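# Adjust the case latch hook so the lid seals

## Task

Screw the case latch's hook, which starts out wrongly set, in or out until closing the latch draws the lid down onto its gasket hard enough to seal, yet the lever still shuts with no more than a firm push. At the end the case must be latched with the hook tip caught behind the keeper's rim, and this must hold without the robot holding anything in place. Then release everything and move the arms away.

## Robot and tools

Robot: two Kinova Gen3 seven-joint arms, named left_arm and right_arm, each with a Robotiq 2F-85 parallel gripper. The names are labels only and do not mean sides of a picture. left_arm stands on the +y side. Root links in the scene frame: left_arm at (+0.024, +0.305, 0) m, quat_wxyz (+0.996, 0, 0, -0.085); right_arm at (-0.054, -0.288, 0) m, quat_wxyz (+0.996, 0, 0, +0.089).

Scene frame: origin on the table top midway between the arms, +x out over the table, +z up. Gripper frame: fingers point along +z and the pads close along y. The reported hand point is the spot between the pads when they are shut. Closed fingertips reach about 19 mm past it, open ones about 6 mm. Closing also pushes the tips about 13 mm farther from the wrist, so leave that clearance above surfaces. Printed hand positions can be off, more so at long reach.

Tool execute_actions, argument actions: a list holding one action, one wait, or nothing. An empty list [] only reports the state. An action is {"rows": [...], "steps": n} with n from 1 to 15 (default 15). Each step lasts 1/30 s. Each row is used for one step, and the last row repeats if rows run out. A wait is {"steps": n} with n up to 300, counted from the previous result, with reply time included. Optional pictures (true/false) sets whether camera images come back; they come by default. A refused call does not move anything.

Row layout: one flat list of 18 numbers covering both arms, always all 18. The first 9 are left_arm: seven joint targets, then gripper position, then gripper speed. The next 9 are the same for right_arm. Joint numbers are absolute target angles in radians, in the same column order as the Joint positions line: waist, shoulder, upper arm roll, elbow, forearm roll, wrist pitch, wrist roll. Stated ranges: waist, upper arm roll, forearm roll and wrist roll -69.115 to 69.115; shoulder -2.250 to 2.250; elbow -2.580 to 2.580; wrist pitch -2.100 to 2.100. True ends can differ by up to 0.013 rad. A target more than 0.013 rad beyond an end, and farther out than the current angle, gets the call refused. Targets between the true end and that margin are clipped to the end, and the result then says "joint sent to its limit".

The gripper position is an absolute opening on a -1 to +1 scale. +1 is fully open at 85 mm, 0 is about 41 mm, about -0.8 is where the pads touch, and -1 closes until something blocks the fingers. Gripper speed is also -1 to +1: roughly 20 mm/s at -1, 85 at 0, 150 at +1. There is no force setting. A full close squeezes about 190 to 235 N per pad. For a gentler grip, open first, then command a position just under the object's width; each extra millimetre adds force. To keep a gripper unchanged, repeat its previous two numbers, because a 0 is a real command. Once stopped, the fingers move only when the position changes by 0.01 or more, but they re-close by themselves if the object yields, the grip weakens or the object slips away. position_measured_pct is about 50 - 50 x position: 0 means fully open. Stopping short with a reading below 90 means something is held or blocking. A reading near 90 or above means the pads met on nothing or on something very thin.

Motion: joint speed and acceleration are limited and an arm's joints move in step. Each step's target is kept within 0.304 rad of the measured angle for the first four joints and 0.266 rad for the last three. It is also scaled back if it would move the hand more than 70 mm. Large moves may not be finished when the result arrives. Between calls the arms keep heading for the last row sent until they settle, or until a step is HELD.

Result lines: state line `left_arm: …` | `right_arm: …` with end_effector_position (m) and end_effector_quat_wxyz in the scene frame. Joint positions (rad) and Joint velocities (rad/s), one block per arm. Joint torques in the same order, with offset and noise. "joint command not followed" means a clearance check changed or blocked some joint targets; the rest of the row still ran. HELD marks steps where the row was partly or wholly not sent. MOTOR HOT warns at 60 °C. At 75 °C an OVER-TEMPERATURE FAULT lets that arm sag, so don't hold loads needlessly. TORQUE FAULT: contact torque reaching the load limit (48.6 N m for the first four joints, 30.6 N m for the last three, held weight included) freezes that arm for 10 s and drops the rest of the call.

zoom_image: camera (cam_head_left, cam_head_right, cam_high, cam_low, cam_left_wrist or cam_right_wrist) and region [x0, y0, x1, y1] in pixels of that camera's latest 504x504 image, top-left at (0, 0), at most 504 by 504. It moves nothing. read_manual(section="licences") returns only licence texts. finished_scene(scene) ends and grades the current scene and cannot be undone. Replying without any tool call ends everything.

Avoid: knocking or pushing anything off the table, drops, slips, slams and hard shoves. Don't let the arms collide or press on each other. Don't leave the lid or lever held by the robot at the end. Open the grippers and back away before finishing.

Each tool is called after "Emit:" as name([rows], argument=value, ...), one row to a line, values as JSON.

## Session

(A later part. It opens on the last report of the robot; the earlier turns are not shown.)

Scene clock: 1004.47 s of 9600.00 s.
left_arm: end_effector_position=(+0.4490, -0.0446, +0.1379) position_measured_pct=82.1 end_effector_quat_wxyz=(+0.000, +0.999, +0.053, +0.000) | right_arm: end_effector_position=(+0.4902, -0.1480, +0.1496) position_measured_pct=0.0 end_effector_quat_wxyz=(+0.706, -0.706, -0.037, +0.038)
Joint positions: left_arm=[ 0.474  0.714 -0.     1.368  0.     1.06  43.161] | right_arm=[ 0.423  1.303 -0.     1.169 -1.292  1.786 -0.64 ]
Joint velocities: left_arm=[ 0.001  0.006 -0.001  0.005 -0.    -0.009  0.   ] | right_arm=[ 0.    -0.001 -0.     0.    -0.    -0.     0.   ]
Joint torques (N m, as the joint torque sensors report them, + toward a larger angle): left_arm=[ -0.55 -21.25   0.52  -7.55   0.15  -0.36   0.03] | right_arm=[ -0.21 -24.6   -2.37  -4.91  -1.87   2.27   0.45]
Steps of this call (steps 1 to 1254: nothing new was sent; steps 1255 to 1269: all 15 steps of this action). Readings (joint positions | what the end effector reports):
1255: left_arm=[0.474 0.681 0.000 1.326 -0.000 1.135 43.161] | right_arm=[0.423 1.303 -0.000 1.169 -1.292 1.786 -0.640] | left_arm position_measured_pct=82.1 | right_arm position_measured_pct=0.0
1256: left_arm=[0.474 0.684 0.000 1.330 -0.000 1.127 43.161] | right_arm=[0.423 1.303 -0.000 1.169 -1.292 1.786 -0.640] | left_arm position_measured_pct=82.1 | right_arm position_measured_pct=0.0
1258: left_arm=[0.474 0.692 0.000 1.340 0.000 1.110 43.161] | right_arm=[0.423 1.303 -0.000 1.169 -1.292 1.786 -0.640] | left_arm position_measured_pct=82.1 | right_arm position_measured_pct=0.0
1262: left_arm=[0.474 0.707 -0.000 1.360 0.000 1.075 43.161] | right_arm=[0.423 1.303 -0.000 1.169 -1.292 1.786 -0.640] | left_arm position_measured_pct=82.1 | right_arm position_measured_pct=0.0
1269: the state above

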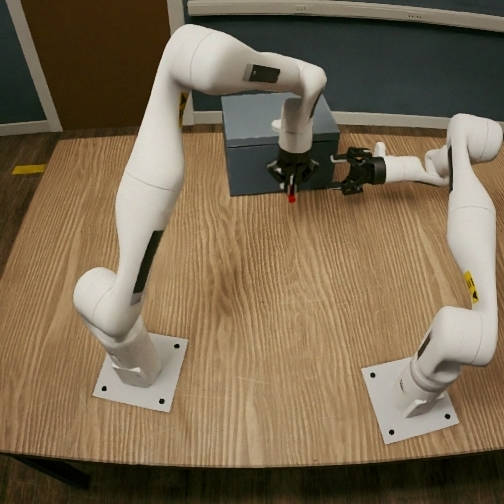

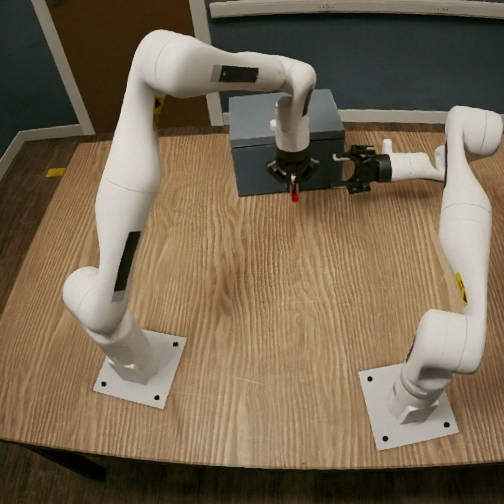

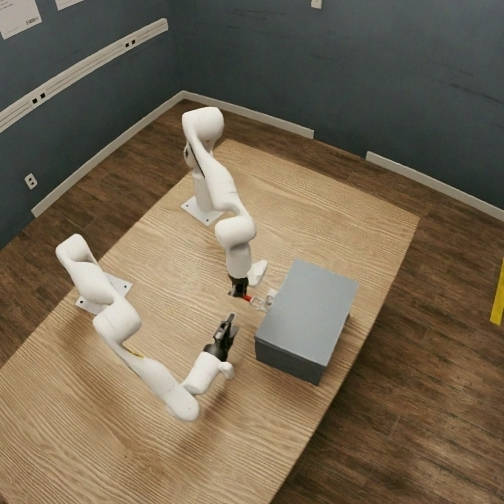

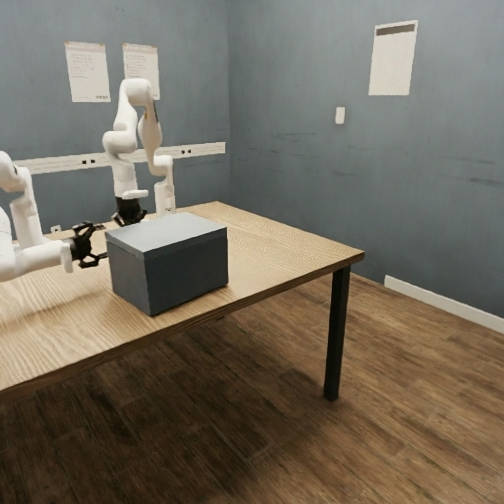

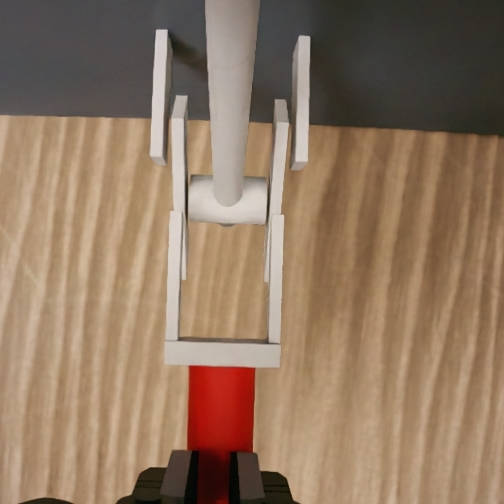

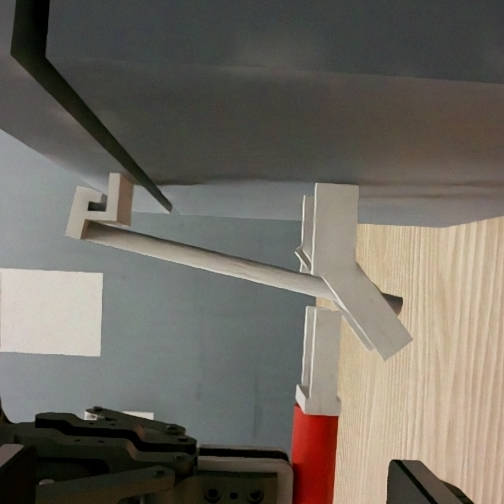

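Emit:
execute_actions([
  {"rows": [[0.4744,0.6900,0,1.3385,0,1.1131,43.1614,-0.64,0,0.423,1.303,0,1.169,-1.292,1.786,-0.640,1,0],[0.4744,0.6900,0,1.3385,0,1.1131,43.1614,-0.64,0,0.423,1.303,0,1.169,-1.292,1.786,-0.640,1,0],[0.4744,0.6900,0,1.3385,0,1.1131,43.1614,-0.64,0,0.423,1.303,0,1.169,-1.292,1.786,-0.640,1,0],[0.4744,0.6900,0,1.3385,0,1.1131,43.1614,-0.64,0,0.423,1.303,0,1.169,-1.292,1.786,-0.640,1,0],[0.4744,0.6900,0,1.3385,0,1.1131,43.1614,-0.64,0,0.423,1.303,0,1.169,-1.292,1.786,-0.640,1,0],[0.5953,0.5952,0,1.5838,-0.2765,0.8111,43.4584,-0.64,0,0.423,1.303,0,1.169,-1.292,1.786,-0.640,1,0]], "steps": 15},
], pictures=false)

Emit:
execute_actions([
  {"steps": 15},
])

Scene clock: 1064.97 s of 9600.00 s.
left_arm: end_effector_position=(+0.4454, -0.0429, +0.1540) position_measured_pct=82.1 end_effector_quat_wxyz=(-0.013, +0.993, +0.055, +0.104) | right_arm: end_effector_position=(+0.4902, -0.1480, +0.1496) position_measured_pct=0.0 end_effector_quat_wxyz=(+0.706, -0.706, -0.037, +0.038)
Joint positions: left_arm=[ 0.571  0.613  0.001  1.53  -0.218  0.881 43.392] | right_arm=[ 0.423  1.303 -0.     1.169 -1.292  1.786 -0.64 ]
Joint velocities: left_arm=[ 0.281 -0.194  0.007  0.67  -0.753 -0.883  0.85 ] | right_arm=[-0.001 -0.001 -0.    -0.    -0.     0.    -0.   ]
Joint torques (N m, as the joint torque sensors report them, + toward a larger angle): left_arm=[ -1.88 -20.16  -0.74  -8.91  -0.44  -0.78   0.16] | right_arm=[ -0.22 -24.55  -2.31  -4.97  -1.9    2.33   0.26]
Steps of this call (steps 1 to 15: the robot went on to your last target; steps 16 to 1800: nothing new was sent; steps 1801 to 1815: all 15 steps of this action). Readings (joint positions | what the end effector reports):
1801: left_arm=[0.474 0.713 -0.000 1.368 0.000 1.061 43.161] | right_arm=[0.423 1.303 -0.000 1.169 -1.292 1.786 -0.640] | left_arm position_measured_pct=82.1 | right_arm position_measured_pct=0.0
1802: left_arm=[0.474 0.709 -0.000 1.363 0.000 1.069 43.161] | right_arm=[0.423 1.303 -0.000 1.169 -1.292 1.786 -0.640] | left_arm position_measured_pct=82.1 | right_arm position_measured_pct=0.0
1804: left_arm=[0.474 0.698 -0.000 1.349 -0.000 1.093 43.161] | right_arm=[0.423 1.303 -0.000 1.169 -1.292 1.786 -0.640] | left_arm position_measured_pct=82.1 | right_arm position_measured_pct=0.0
1808: left_arm=[0.485 0.680 -0.001 1.356 -0.018 1.092 43.179] | right_arm=[0.423 1.303 -0.000 1.169 -1.292 1.786 -0.640] | left_arm position_measured_pct=82.1 | right_arm position_measured_pct=0.0
1815: the state above

Scene clock: 1065.47 s of 9600.00 s.
left_arm: end_effector_position=(+0.4436, -0.0459, +0.1527) position_measured_pct=82.1 end_effector_quat_wxyz=(-0.007, +0.990, +0.053, +0.130) | right_arm: end_effector_position=(+0.4902, -0.1480, +0.1496) position_measured_pct=0.0 end_effector_quat_wxyz=(+0.706, -0.706, -0.037, +0.038)
Joint positions: left_arm=[ 0.595  0.595  0.     1.584 -0.276  0.811 43.458] | right_arm=[ 0.423  1.303 -0.     1.169 -1.292  1.786 -0.64 ]
Joint velocities: left_arm=[ 0.002 -0.001  0.001  0.    -0.001  0.    -0.   ] | right_arm=[ 0.001 -0.001 -0.     0.     0.    -0.     0.   ]
Joint torques (N m, as the joint torque sensors report them, + toward a larger angle): left_arm=[ -0.37 -19.45  -0.1   -7.84  -0.24  -0.73   0.12] | right_arm=[ -0.04 -24.31  -2.42  -4.9   -1.84   2.56   0.39]
Steps of this call (steps 1 to 15: the robot went on to your last target). Readings (joint positions | what the end effector reports):
1: left_arm=[0.579 0.608 0.001 1.550 -0.241 0.855 43.417] | right_arm=[0.423 1.303 -0.000 1.169 -1.292 1.786 -0.640] | left_arm position_measured_pct=82.1 | right_arm position_measured_pct=0.0
2: left_arm=[0.585 0.603 0.001 1.565 -0.258 0.835 43.437] | right_arm=[0.423 1.303 -0.000 1.169 -1.292 1.786 -0.640] | left_arm position_measured_pct=82.1 | right_arm position_measured_pct=0.0
4: left_arm=[0.591 0.599 0.001 1.579 -0.274 0.815 43.455] | right_arm=[0.423 1.303 -0.000 1.169 -1.292 1.786 -0.640] | left_arm position_measured_pct=82.1 | right_arm position_measured_pct=0.0
8: left_arm=[0.594 0.597 0.000 1.583 -0.276 0.811 43.458] | right_arm=[0.423 1.303 -0.000 1.169 -1.292 1.786 -0.640] | left_arm position_measured_pct=82.1 | right_arm position_measured_pct=0.0
15: the state above

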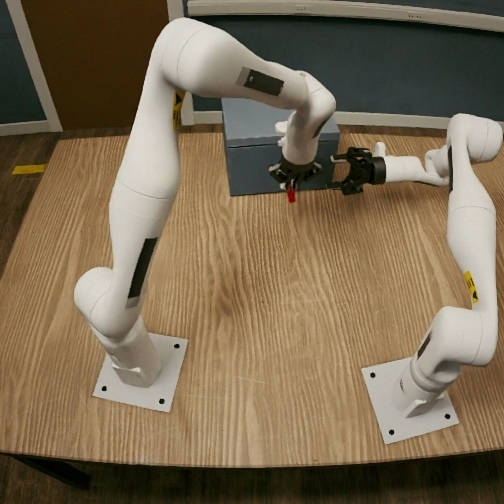

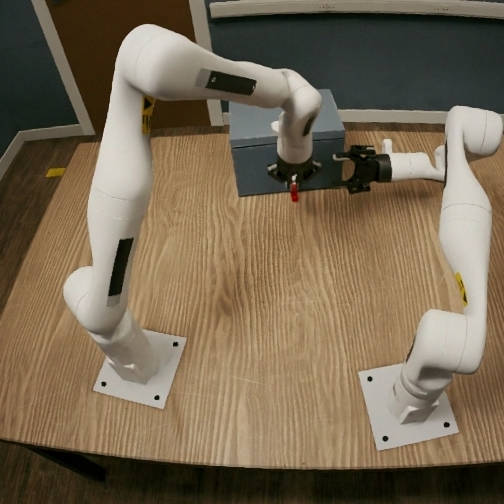

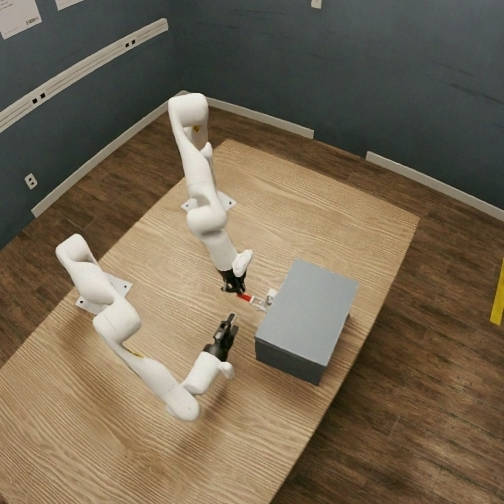

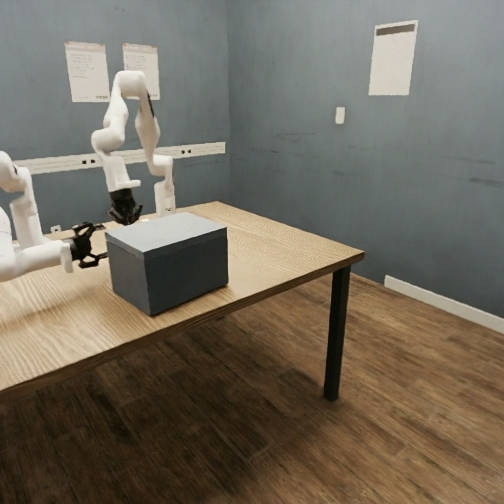

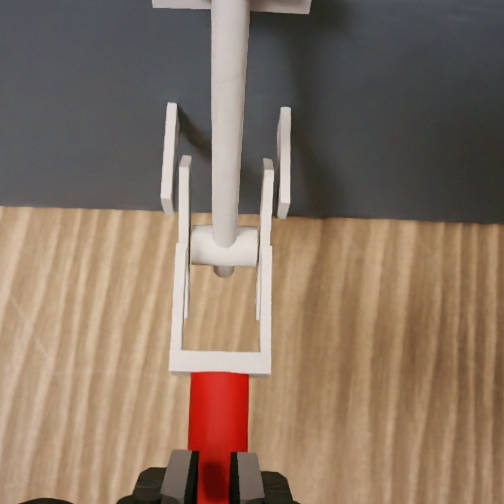

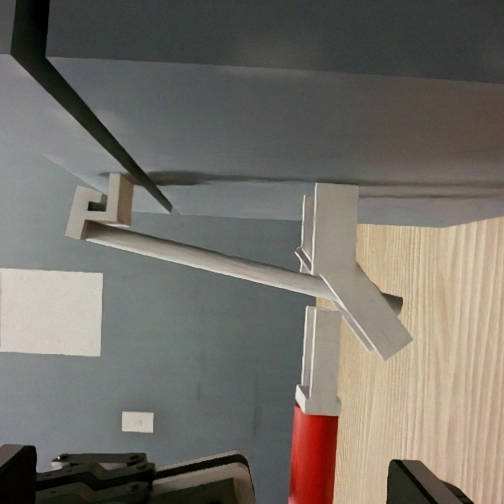

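Emit:
execute_actions([
  {"rows": [[0.5953,0.6051,0,1.5923,-0.2820,0.7934,43.4659,-0.64,0,0.423,1.303,0,1.169,-1.292,1.786,-0.640,1,0],[0.5953,0.6051,0,1.5923,-0.2820,0.7934,43.4659,-0.64,0,0.423,1.303,0,1.169,-1.292,1.786,-0.640,1,0],[0.5953,0.6122,0,1.5984,-0.2860,0.7808,43.4712,-0.64,0,0.423,1.303,0,1.169,-1.292,1.786,-0.640,1,0],[0.5953,0.6122,0,1.5984,-0.2860,0.7808,43.4712,-0.64,0,0.423,1.303,0,1.169,-1.292,1.786,-0.640,1,0],[0.5953,0.6150,0,1.6008,-0.2876,0.7758,43.4734,-0.64,0,0.423,1.303,0,1.169,-1.292,1.786,-0.640,1,0]], "steps": 15},
], pictures=false)

Emit:
execute_actions([
  {"rows": [[0.5953,0.6178,0,1.6032,-0.2891,0.7708,43.4755,-0.64,0,0.423,1.303,0,1.169,-1.292,1.786,-0.640,1,0],[0.5953,0.6178,0,1.6032,-0.2891,0.7708,43.4755,-0.64,0,0.423,1.303,0,1.169,-1.292,1.786,-0.640,1,0],[0.5953,0.6207,0,1.6057,-0.2907,0.7657,43.4777,-0.64,0,0.423,1.303,0,1.169,-1.292,1.786,-0.640,1,0],[0.5953,0.6207,0,1.6057,-0.2907,0.7657,43.4777,-0.64,0,0.423,1.303,0,1.169,-1.292,1.786,-0.640,1,0],[0.5953,0.6235,0,1.6081,-0.2923,0.7607,43.4798,-0.64,0,0.423,1.303,0,1.169,-1.292,1.786,-0.640,1,0],[0.5953,0.6235,0,1.6081,-0.2923,0.7607,43.4798,-0.64,0,0.423,1.303,0,1.169,-1.292,1.786,-0.640,1,0],[0.5953,0.6263,0,1.6105,-0.2939,0.7556,43.4819,-0.64,0,0.423,1.303,0,1.169,-1.292,1.786,-0.640,1,0],[0.5953,0.6263,0,1.6105,-0.2939,0.7556,43.4819,-0.64,0,0.423,1.303,0,1.169,-1.292,1.786,-0.640,1,0],[0.5953,0.6292,0,1.6129,-0.2955,0.7506,43.4841,-0.64,0,0.423,1.303,0,1.169,-1.292,1.786,-0.640,1,0]], "steps": 15},
])

Scene clock: 1085.10 s of 9600.00 s.
left_arm: end_effector_position=(+0.4438, -0.0459, +0.1389) position_measured_pct=82.1 end_effector_quat_wxyz=(-0.007, +0.990, +0.053, +0.131) | right_arm: end_effector_position=(+0.4902, -0.1480, +0.1496) position_measured_pct=0.0 end_effector_quat_wxyz=(+0.706, -0.706, -0.037, +0.038)
Joint positions: left_arm=[ 0.595  0.615  0.     1.601 -0.288  0.776 43.473] | right_arm=[ 0.423  1.303 -0.     1.169 -1.292  1.786 -0.64 ]
Joint velocities: left_arm=[ 0.     0.006  0.001  0.001 -0.001 -0.003  0.001] | right_arm=[ 0.001  0.002  0.     0.    -0.    -0.    -0.   ]
Joint torques (N m, as the joint torque sensors report them, + toward a larger angle): left_arm=[ -0.24 -19.38  -0.16  -7.76  -0.46  -0.57  -0.22] | right_arm=[ -0.05 -24.2   -2.33  -5.    -1.83   2.45   0.34]
Steps of this call (steps 1 to 15: the robot went on to your last target; steps 16 to 574: nothing new was sent; steps 575 to 589: all 15 steps of this action). Readings (joint positions | what the end effector reports):
575: left_arm=[0.595 0.596 -0.000 1.584 -0.277 0.810 43.459] | right_arm=[0.423 1.303 -0.000 1.169 -1.292 1.786 -0.640] | left_arm position_measured_pct=82.1 | right_arm position_measured_pct=0.0
576: left_arm=[0.595 0.599 -0.000 1.586 -0.278 0.805 43.461] | right_arm=[0.423 1.303 -0.000 1.169 -1.292 1.786 -0.640] | left_arm position_measured_pct=82.1 | right_arm position_measured_pct=0.0
578: left_arm=[0.595 0.605 0.000 1.591 -0.282 0.795 43.465] | right_arm=[0.423 1.303 -0.000 1.169 -1.292 1.786 -0.640] | left_arm position_measured_pct=82.1 | right_arm position_measured_pct=0.0
582: left_arm=[0.595 0.612 0.000 1.599 -0.286 0.780 43.472] | right_arm=[0.423 1.303 -0.000 1.169 -1.292 1.786 -0.640] | left_arm position_measured_pct=82.1 | right_arm position_measured_pct=0.0
589: the state above

Scene clock: 1085.60 s of 9600.00 s.
left_arm: end_effector_position=(+0.4436, -0.0460, +0.1294) position_measured_pct=82.1 end_effector_quat_wxyz=(-0.007, +0.990, +0.052, +0.131) | right_arm: end_effector_position=(+0.4902, -0.1480, +0.1496) position_measured_pct=0.0 end_effector_quat_wxyz=(+0.706, -0.706, -0.037, +0.038)
Joint positions: left_arm=[ 0.595  0.628  0.     1.612 -0.295  0.751 43.484] | right_arm=[ 0.423  1.303 -0.     1.169 -1.292  1.786 -0.64 ]
Joint velocities: left_arm=[ 0.001  0.007 -0.     0.004 -0.003 -0.009  0.004] | right_arm=[-0.001  0.    -0.     0.    -0.    -0.     0.   ]
Joint torques (N m, as the joint torque sensors report them, + toward a larger angle): left_arm=[ -0.89 -19.58  -0.22  -7.74  -0.62  -0.17   0.22] | right_arm=[ -0.24 -24.16  -2.48  -4.94  -1.95   2.27   0.24]
Steps of this call (steps 1 to 15: all 15 steps of this action). Readings (joint positions | what the end effector reports):
1: left_arm=[0.595 0.615 -0.000 1.601 -0.288 0.775 43.474] | right_arm=[0.423 1.303 -0.000 1.169 -1.292 1.786 -0.640] | left_arm position_measured_pct=82.1 | right_arm position_measured_pct=0.0
2: left_arm=[0.595 0.616 -0.000 1.602 -0.288 0.774 43.474] | right_arm=[0.423 1.303 -0.000 1.169 -1.292 1.786 -0.640] | left_arm position_measured_pct=82.1 | right_arm position_measured_pct=0.0
4: left_arm=[0.595 0.618 0.000 1.603 -0.289 0.770 43.476] | right_arm=[0.423 1.303 -0.000 1.169 -1.292 1.786 -0.640] | left_arm position_measured_pct=82.1 | right_arm position_measured_pct=0.0
8: left_arm=[0.595 0.623 0.000 1.608 -0.292 0.761 43.480] | right_arm=[0.423 1.303 -0.000 1.169 -1.292 1.786 -0.640] | left_arm position_measured_pct=82.1 | right_arm position_measured_pct=0.0
15: the state above

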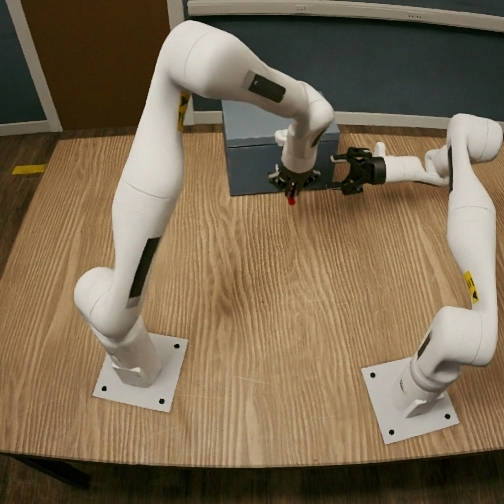

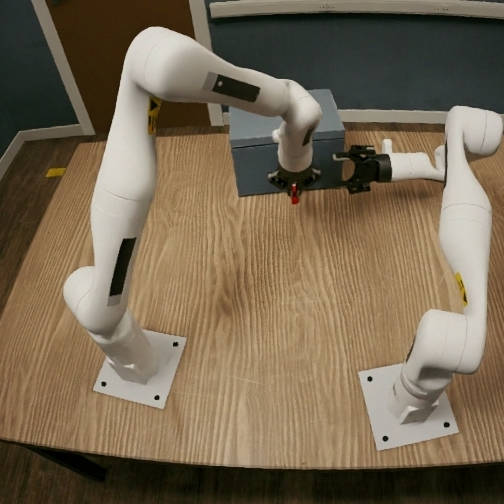

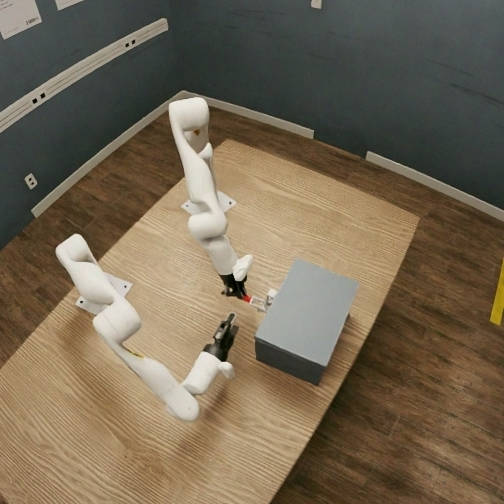

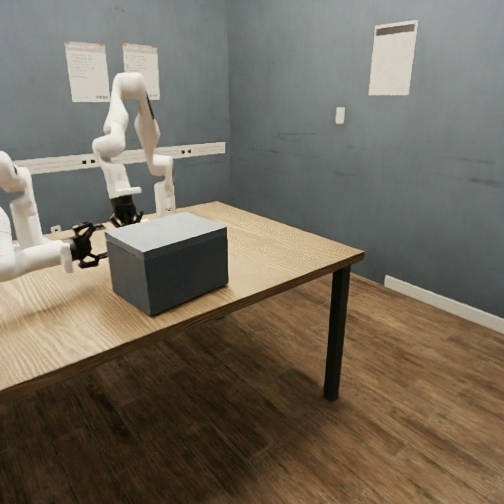

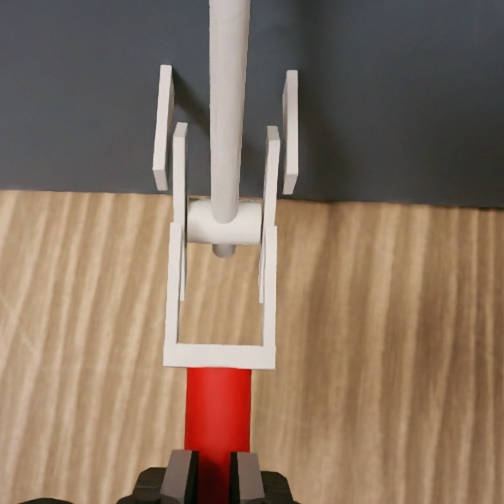

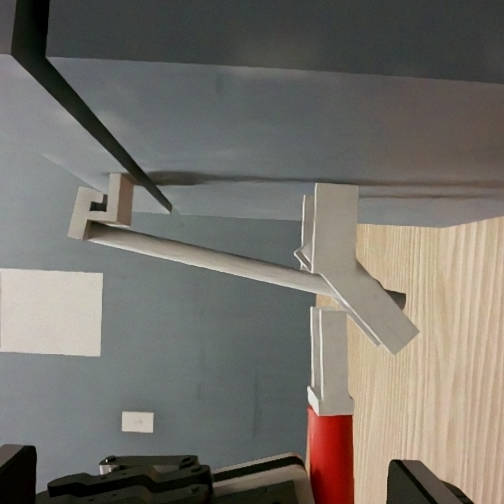

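Emit:
execute_actions([
  {"rows": [[0.5953,0.6320,0,1.6153,-0.2971,0.7455,43.4862,-0.64,0,0.423,1.303,0,1.169,-1.292,1.786,-0.640,1,0],[0.5953,0.6320,0,1.6153,-0.2971,0.7455,43.4862,-0.64,0,0.423,1.303,0,1.169,-1.292,1.786,-0.640,1,0],[0.5953,0.6348,0,1.6178,-0.2986,0.7405,43.4884,-0.64,0,0.423,1.303,0,1.169,-1.292,1.786,-0.640,1,0],[0.5953,0.6348,0,1.6178,-0.2986,0.7405,43.4884,-0.64,0,0.423,1.303,0,1.169,-1.292,1.786,-0.640,1,0],[0.5953,0.6376,0,1.6202,-0.3002,0.7354,43.4905,-0.64,0,0.423,1.303,0,1.169,-1.292,1.786,-0.640,1,0],[0.5953,0.6376,0,1.6202,-0.3002,0.7354,43.4905,-0.64,0,0.423,1.303,0,1.169,-1.292,1.786,-0.640,1,0],[0.5953,0.6405,0,1.6226,-0.3018,0.7304,43.4926,-0.64,0,0.423,1.303,0,1.169,-1.292,1.786,-0.640,1,0],[0.5953,0.6405,0,1.6226,-0.3018,0.7304,43.4926,-0.64,0,0.423,1.303,0,1.169,-1.292,1.786,-0.640,1,0],[0.5953,0.6433,0,1.6251,-0.3034,0.7254,43.4948,-0.64,0,0.423,1.303,0,1.169,-1.292,1.786,-0.640,1,0]], "steps": 15},
])

Emit:
zoom_image(camera="cam_right_wrist", region=[40, 150, 200, 260])

Scene clock: 1098.97 s of 9600.00 s.
left_arm: end_effector_position=(+0.4439, -0.0463, +0.1205) position_measured_pct=82.1 end_effector_quat_wxyz=(-0.006, +0.990, +0.052, +0.132) | right_arm: end_effector_position=(+0.4902, -0.1480, +0.1496) position_measured_pct=0.0 end_effector_quat_wxyz=(+0.706, -0.706, -0.037, +0.038)
Joint positions: left_arm=[ 0.595  0.641  0.     1.624 -0.303  0.726 43.495] | right_arm=[ 0.423  1.303 -0.     1.169 -1.292  1.786 -0.64 ]
Joint velocities: left_arm=[-0.     0.004 -0.     0.005 -0.002 -0.009  0.003] | right_arm=[ 0.001 -0.     0.    -0.    -0.    -0.     0.   ]
Joint torques (N m, as the joint torque sensors report them, + toward a larger angle): left_arm=[  0.02 -18.09  -0.27  -6.32  -0.5   -0.48   0.46] | right_arm=[ -0.21 -24.22  -2.48  -4.86  -2.     2.54   0.22]
Steps of this call (steps 1 to 15: the robot went on to your last target; steps 16 to 386: nothing new was sent; steps 387 to 401: all 15 steps of this action). Readings (joint positions | what the end effector reports):
387: left_arm=[0.595 0.629 0.000 1.613 -0.296 0.750 43.484] | right_arm=[0.423 1.303 -0.000 1.169 -1.292 1.786 -0.640] | left_arm position_measured_pct=82.1 | right_arm position_measured_pct=0.0
388: left_arm=[0.595 0.630 0.000 1.613 -0.296 0.749 43.485] | right_arm=[0.423 1.303 -0.000 1.169 -1.292 1.786 -0.640] | left_arm position_measured_pct=82.1 | right_arm position_measured_pct=0.0
390: left_arm=[0.595 0.632 0.000 1.615 -0.297 0.745 43.486] | right_arm=[0.423 1.303 -0.000 1.169 -1.292 1.786 -0.640] | left_arm position_measured_pct=82.1 | right_arm position_measured_pct=0.0
394: left_arm=[0.595 0.636 0.000 1.619 -0.300 0.736 43.490] | right_arm=[0.423 1.303 -0.000 1.169 -1.292 1.786 -0.640] | left_arm position_measured_pct=82.1 | right_arm position_measured_pct=0.0
401: the state above

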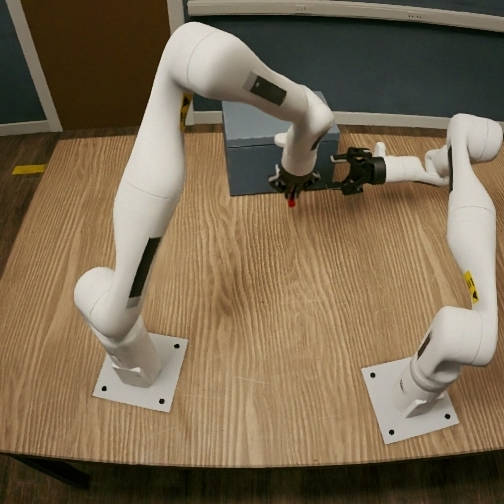

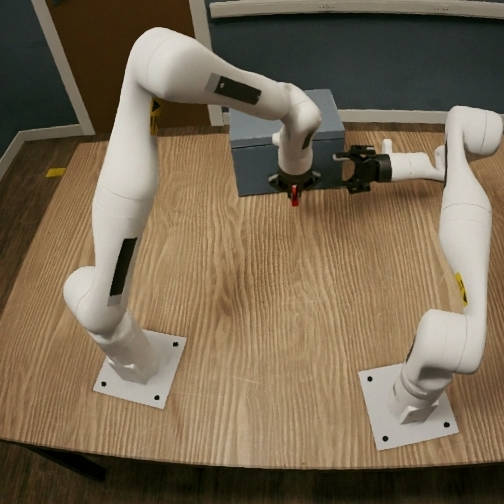

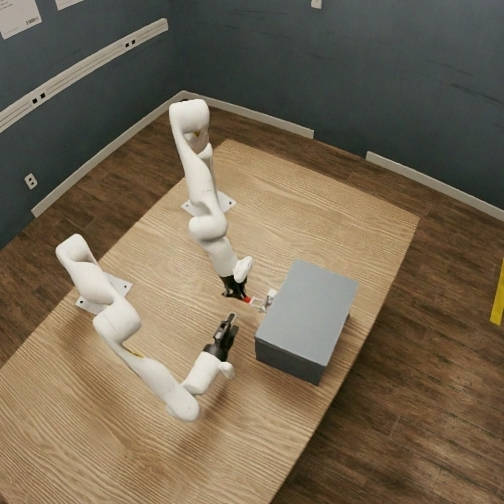

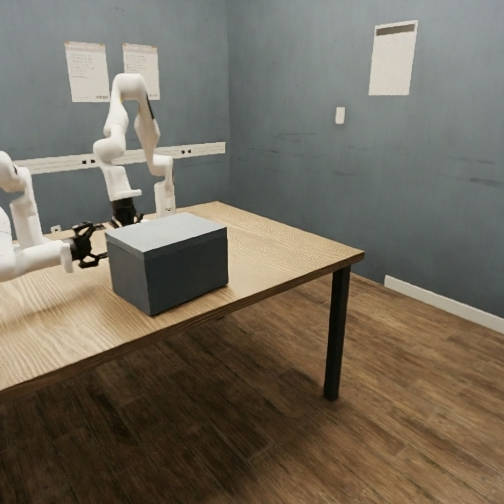

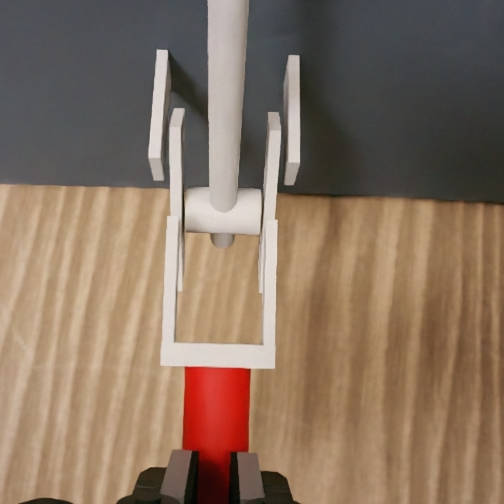

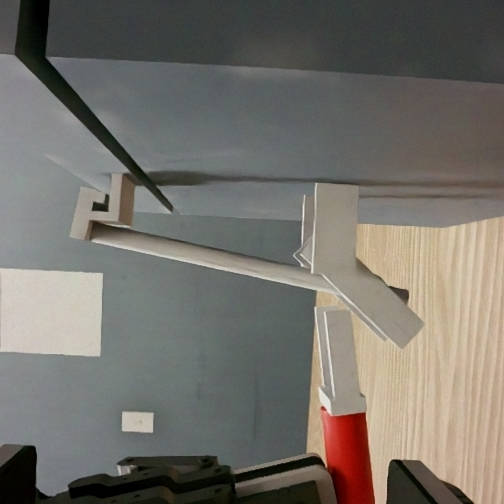

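Region (40, 150, 200, 260) of cam_right_wrist's 504x504 image, scaled by 3.150; it fills the top 346 rows of this view, and the rest is white.

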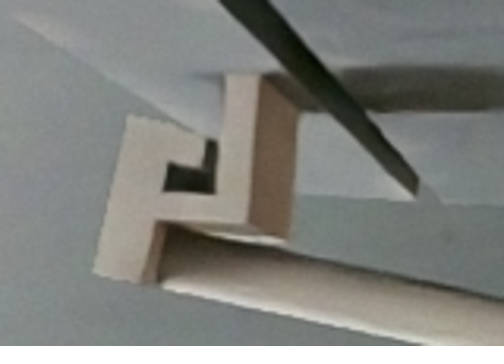

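Emit:
execute_actions([
  {"rows": [[0.5951,0.6456,0,1.6260,-0.3046,0.7223,43.4962,-0.64,0,0.423,1.303,0,1.169,-1.292,1.786,-0.640,1,0],[0.5950,0.6480,0,1.6269,-0.3057,0.7192,43.4976,-0.64,0,0.423,1.303,0,1.169,-1.292,1.786,-0.640,1,0],[0.5948,0.6503,0,1.6278,-0.3069,0.7161,43.4990,-0.64,0,0.423,1.303,0,1.169,-1.292,1.786,-0.640,1,0],[0.5947,0.6526,0,1.6287,-0.3080,0.7130,43.5004,-0.64,0,0.423,1.303,0,1.169,-1.292,1.786,-0.640,1,0],[0.5945,0.6550,0,1.6296,-0.3092,0.7099,43.5018,-0.64,0,0.423,1.303,0,1.169,-1.292,1.786,-0.640,1,0],[0.5943,0.6573,0,1.6305,-0.3103,0.7067,43.5031,-0.64,0,0.423,1.303,0,1.169,-1.292,1.786,-0.640,1,0],[0.5942,0.6596,0,1.6314,-0.3115,0.7036,43.5045,-0.64,0,0.423,1.303,0,1.169,-1.292,1.786,-0.640,1,0],[0.5940,0.6619,0,1.6323,-0.3126,0.7005,43.5059,-0.64,0,0.423,1.303,0,1.169,-1.292,1.786,-0.640,1,0],[0.5939,0.6643,0,1.6332,-0.3138,0.6974,43.5073,-0.64,0,0.423,1.303,0,1.169,-1.292,1.786,-0.640,1,0],[0.5937,0.6666,0,1.6341,-0.3149,0.6943,43.5087,-0.64,0,0.423,1.303,0,1.169,-1.292,1.786,-0.640,1,0]], "steps": 15},
])

Emit:
zoom_image(camera="cam_right_wrist", region=[40, 150, 200, 260])

Scene clock: 1137.57 s of 9600.00 s.
left_arm: end_effector_position=(+0.4456, -0.0464, +0.1079) position_measured_pct=82.1 end_effector_quat_wxyz=(-0.006, +0.990, +0.053, +0.132) | right_arm: end_effector_position=(+0.4902, -0.1480, +0.1496) position_measured_pct=0.0 end_effector_quat_wxyz=(+0.706, -0.706, -0.037, +0.038)
Joint positions: left_arm=[ 0.594  0.662 -0.     1.633 -0.315  0.696 43.508] | right_arm=[ 0.423  1.303 -0.     1.169 -1.292  1.786 -0.64 ]
Joint velocities: left_arm=[-0.001  0.01  -0.     0.004 -0.005 -0.014  0.005] | right_arm=[-0.    -0.001 -0.    -0.    -0.     0.    -0.   ]
Joint torques (N m, as the joint torque sensors report them, + toward a larger angle): left_arm=[  0.14 -17.67   0.25  -6.89  -0.13  -1.09  -0.16] | right_arm=[ -0.4  -24.39  -2.07  -4.71  -2.06   2.35   0.18]
Steps of this call (steps 1 to 15: the robot went on to your last target; steps 16 to 1143: nothing new was sent; steps 1144 to 1158: all 15 steps of this action). Readings (joint positions | what the end effector reports):
1144: left_arm=[0.595 0.642 0.000 1.624 -0.304 0.725 43.495] | right_arm=[0.423 1.303 -0.000 1.169 -1.292 1.786 -0.640] | left_arm position_measured_pct=82.1 | right_arm position_measured_pct=0.0
1145: left_arm=[0.595 0.643 0.000 1.624 -0.304 0.724 43.495] | right_arm=[0.423 1.303 -0.000 1.169 -1.292 1.786 -0.640] | left_arm position_measured_pct=82.1 | right_arm position_measured_pct=0.0
1147: left_arm=[0.595 0.645 0.000 1.625 -0.306 0.720 43.497] | right_arm=[0.423 1.303 -0.000 1.169 -1.292 1.786 -0.640] | left_arm position_measured_pct=82.1 | right_arm position_measured_pct=0.0
1151: left_arm=[0.595 0.653 0.000 1.629 -0.310 0.709 43.502] | right_arm=[0.423 1.303 -0.000 1.169 -1.292 1.786 -0.640] | left_arm position_measured_pct=82.1 | right_arm position_measured_pct=0.0
1158: the state above

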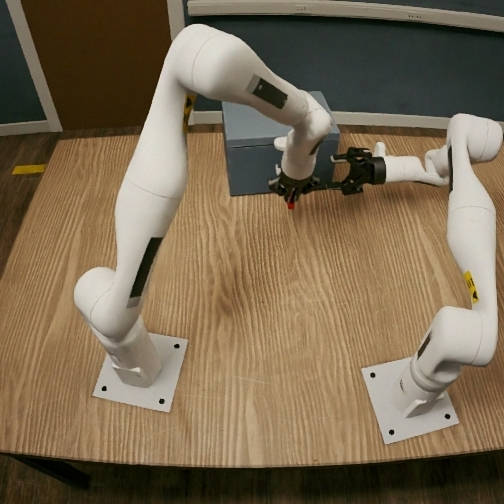

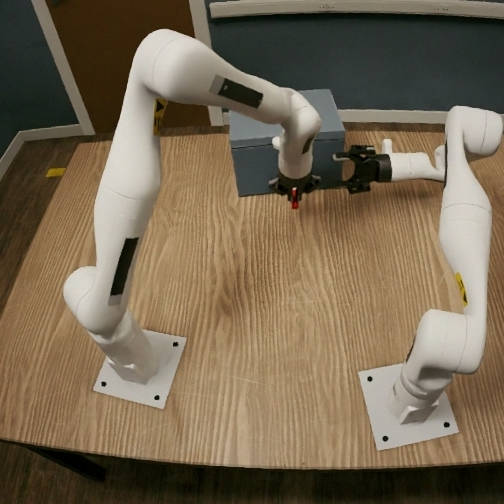

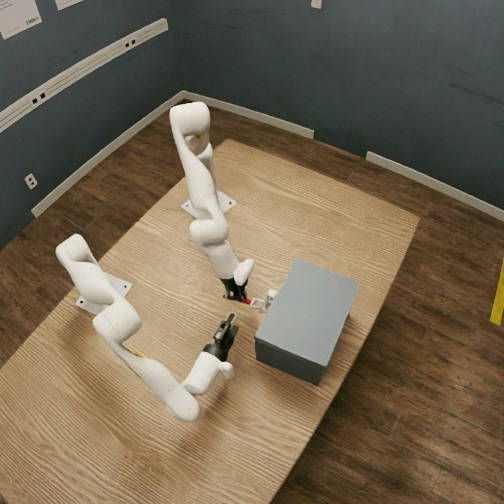

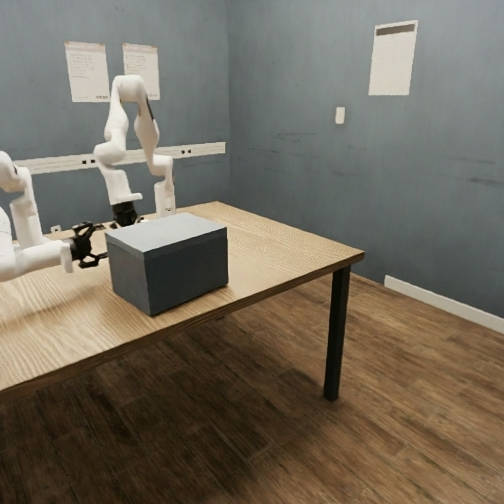

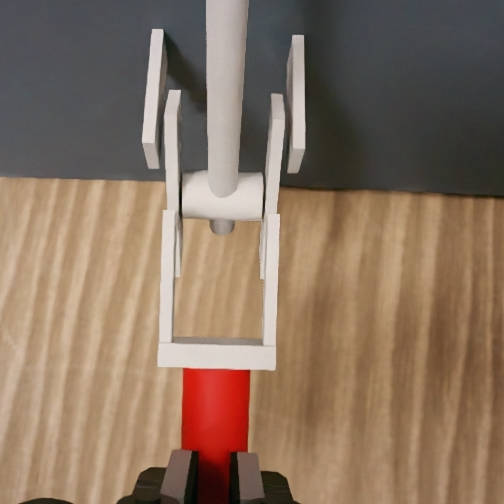

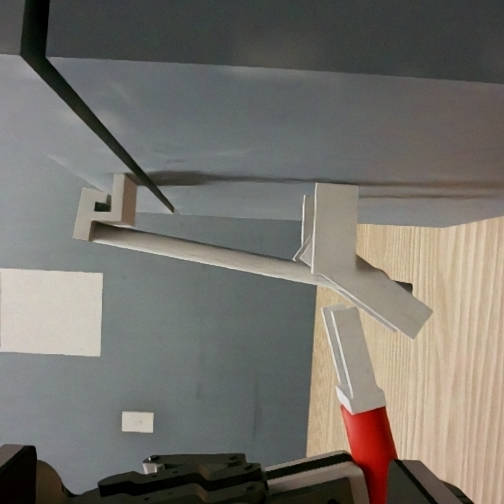

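Region (40, 150, 200, 260) of cam_right_wrist's 504x504 image, scaled by 3.150; it fills the top 346 rows of this view, and the rest is white.

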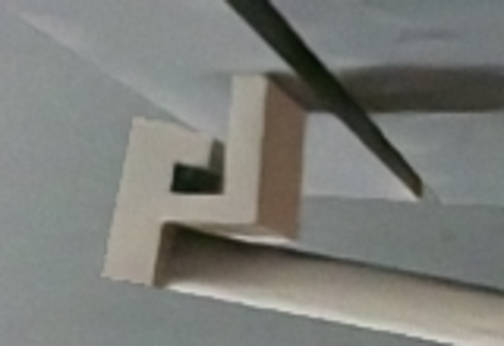

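Emit:
execute_actions([
  {"rows": [[0.5935,0.6689,0,1.6350,-0.3161,0.6912,43.5101,-0.64,0,0.423,1.303,0,1.169,-1.292,1.786,-0.640,1,0],[0.5934,0.6713,0,1.6359,-0.3172,0.6881,43.5115,-0.64,0,0.423,1.303,0,1.169,-1.292,1.786,-0.640,1,0],[0.5932,0.6736,0,1.6368,-0.3184,0.6850,43.5129,-0.64,0,0.423,1.303,0,1.169,-1.292,1.786,-0.640,1,0],[0.5931,0.6759,0,1.6377,-0.3195,0.6819,43.5143,-0.64,0,0.423,1.303,0,1.169,-1.292,1.786,-0.640,1,0],[0.5929,0.6783,0,1.6386,-0.3207,0.6788,43.5157,-0.64,0,0.423,1.303,0,1.169,-1.292,1.786,-0.640,1,0],[0.5927,0.6806,0,1.6395,-0.3218,0.6756,43.5170,-0.64,0,0.423,1.303,0,1.169,-1.292,1.786,-0.640,1,0],[0.5926,0.6829,0,1.6404,-0.3230,0.6725,43.5184,-0.64,0,0.423,1.303,0,1.169,-1.292,1.786,-0.640,1,0],[0.5924,0.6852,0,1.6413,-0.3241,0.6694,43.5198,-0.64,0,0.423,1.303,0,1.169,-1.292,1.786,-0.640,1,0],[0.5923,0.6876,0,1.6422,-0.3253,0.6663,43.5212,-0.64,0,0.423,1.303,0,1.169,-1.292,1.786,-0.640,1,0],[0.5921,0.6899,0,1.6431,-0.3264,0.6632,43.5226,-0.64,0,0.423,1.303,0,1.169,-1.292,1.786,-0.640,1,0]], "steps": 15},
])

Emit:
zoom_image(camera="cam_right_wrist", region=[40, 150, 200, 260])

Scene clock: 1151.23 s of 9600.00 s.
left_arm: end_effector_position=(+0.4469, -0.0463, +0.0943) position_measured_pct=82.1 end_effector_quat_wxyz=(-0.006, +0.990, +0.053, +0.132) | right_arm: end_effector_position=(+0.4902, -0.1480, +0.1496) position_measured_pct=0.0 end_effector_quat_wxyz=(+0.706, -0.706, -0.037, +0.038)
Joint positions: left_arm=[ 0.592  0.686 -0.     1.642 -0.327  0.664 43.522] | right_arm=[ 0.423  1.303 -0.     1.169 -1.292  1.786 -0.64 ]
Joint velocities: left_arm=[-0.     0.015  0.001  0.005 -0.005 -0.013  0.006] | right_arm=[ 0.001  0.001 -0.     0.    -0.001  0.     0.   ]
Joint torques (N m, as the joint torque sensors report them, + toward a larger angle): left_arm=[  0.19 -18.55   0.02  -6.    -0.09  -0.72   0.62] | right_arm=[ -0.08 -24.36  -2.6   -5.26  -1.82   2.48   0.31]
Steps of this call (steps 1 to 15: the robot went on to your last target; steps 16 to 395: nothing new was sent; steps 396 to 410: all 15 steps of this action). Readings (joint positions | what the end effector reports):
396: left_arm=[0.594 0.664 -0.000 1.633 -0.315 0.694 43.509] | right_arm=[0.423 1.303 -0.000 1.169 -1.292 1.786 -0.640] | left_arm position_measured_pct=82.1 | right_arm position_measured_pct=0.0
397: left_arm=[0.594 0.665 -0.000 1.633 -0.316 0.693 43.509] | right_arm=[0.423 1.303 -0.000 1.169 -1.292 1.786 -0.640] | left_arm position_measured_pct=82.1 | right_arm position_measured_pct=0.0
399: left_arm=[0.593 0.668 -0.000 1.634 -0.317 0.689 43.511] | right_arm=[0.423 1.303 -0.000 1.169 -1.292 1.786 -0.640] | left_arm position_measured_pct=82.1 | right_arm position_measured_pct=0.0
403: left_arm=[0.593 0.675 -0.001 1.637 -0.322 0.678 43.516] | right_arm=[0.423 1.303 -0.000 1.169 -1.292 1.786 -0.640] | left_arm position_measured_pct=82.1 | right_arm position_measured_pct=0.0
410: the state above

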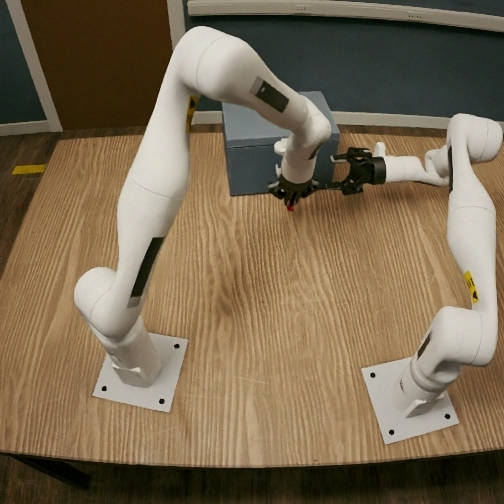

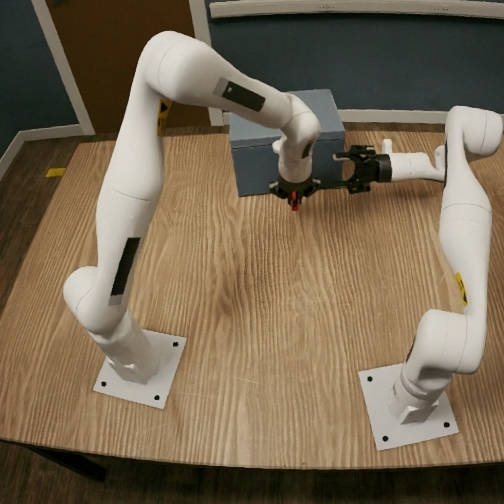

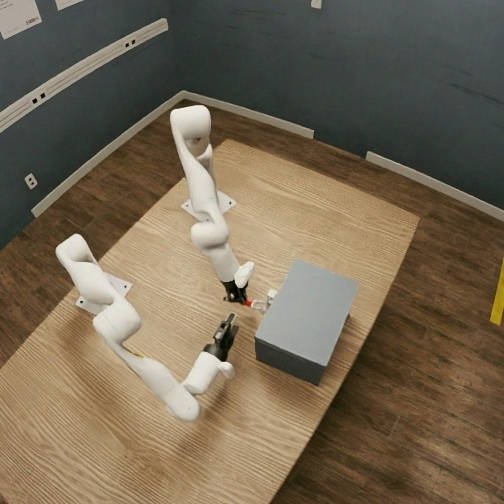

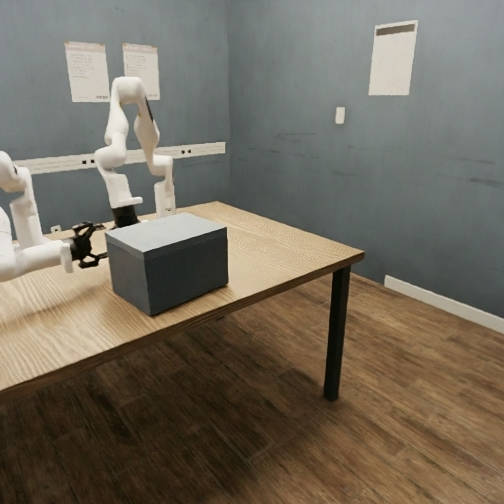

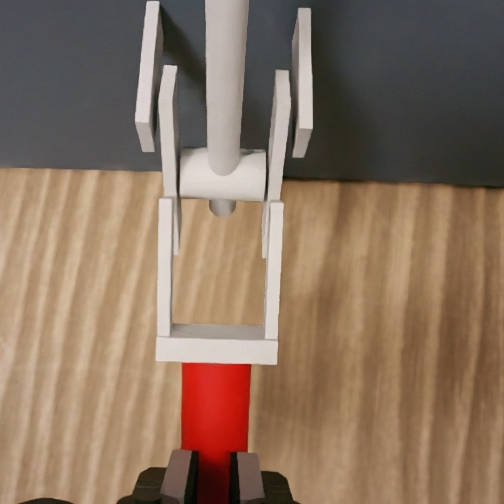

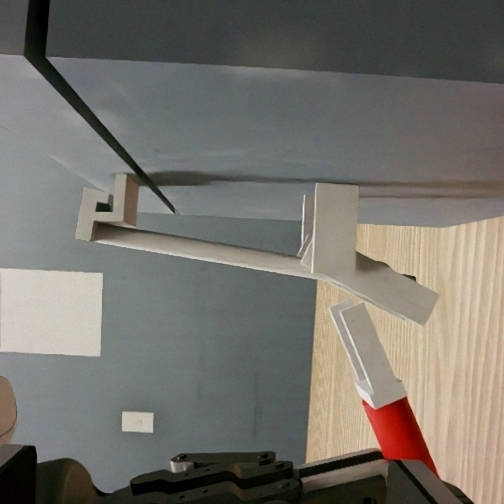

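Region (40, 150, 200, 260) of cam_right_wrist's 504x504 image, scaled by 3.150; it fills the top 346 rows of this view, and the rest is white.

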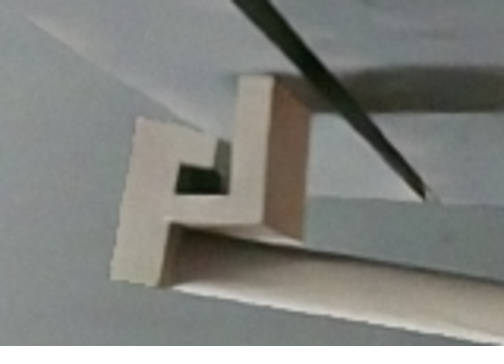

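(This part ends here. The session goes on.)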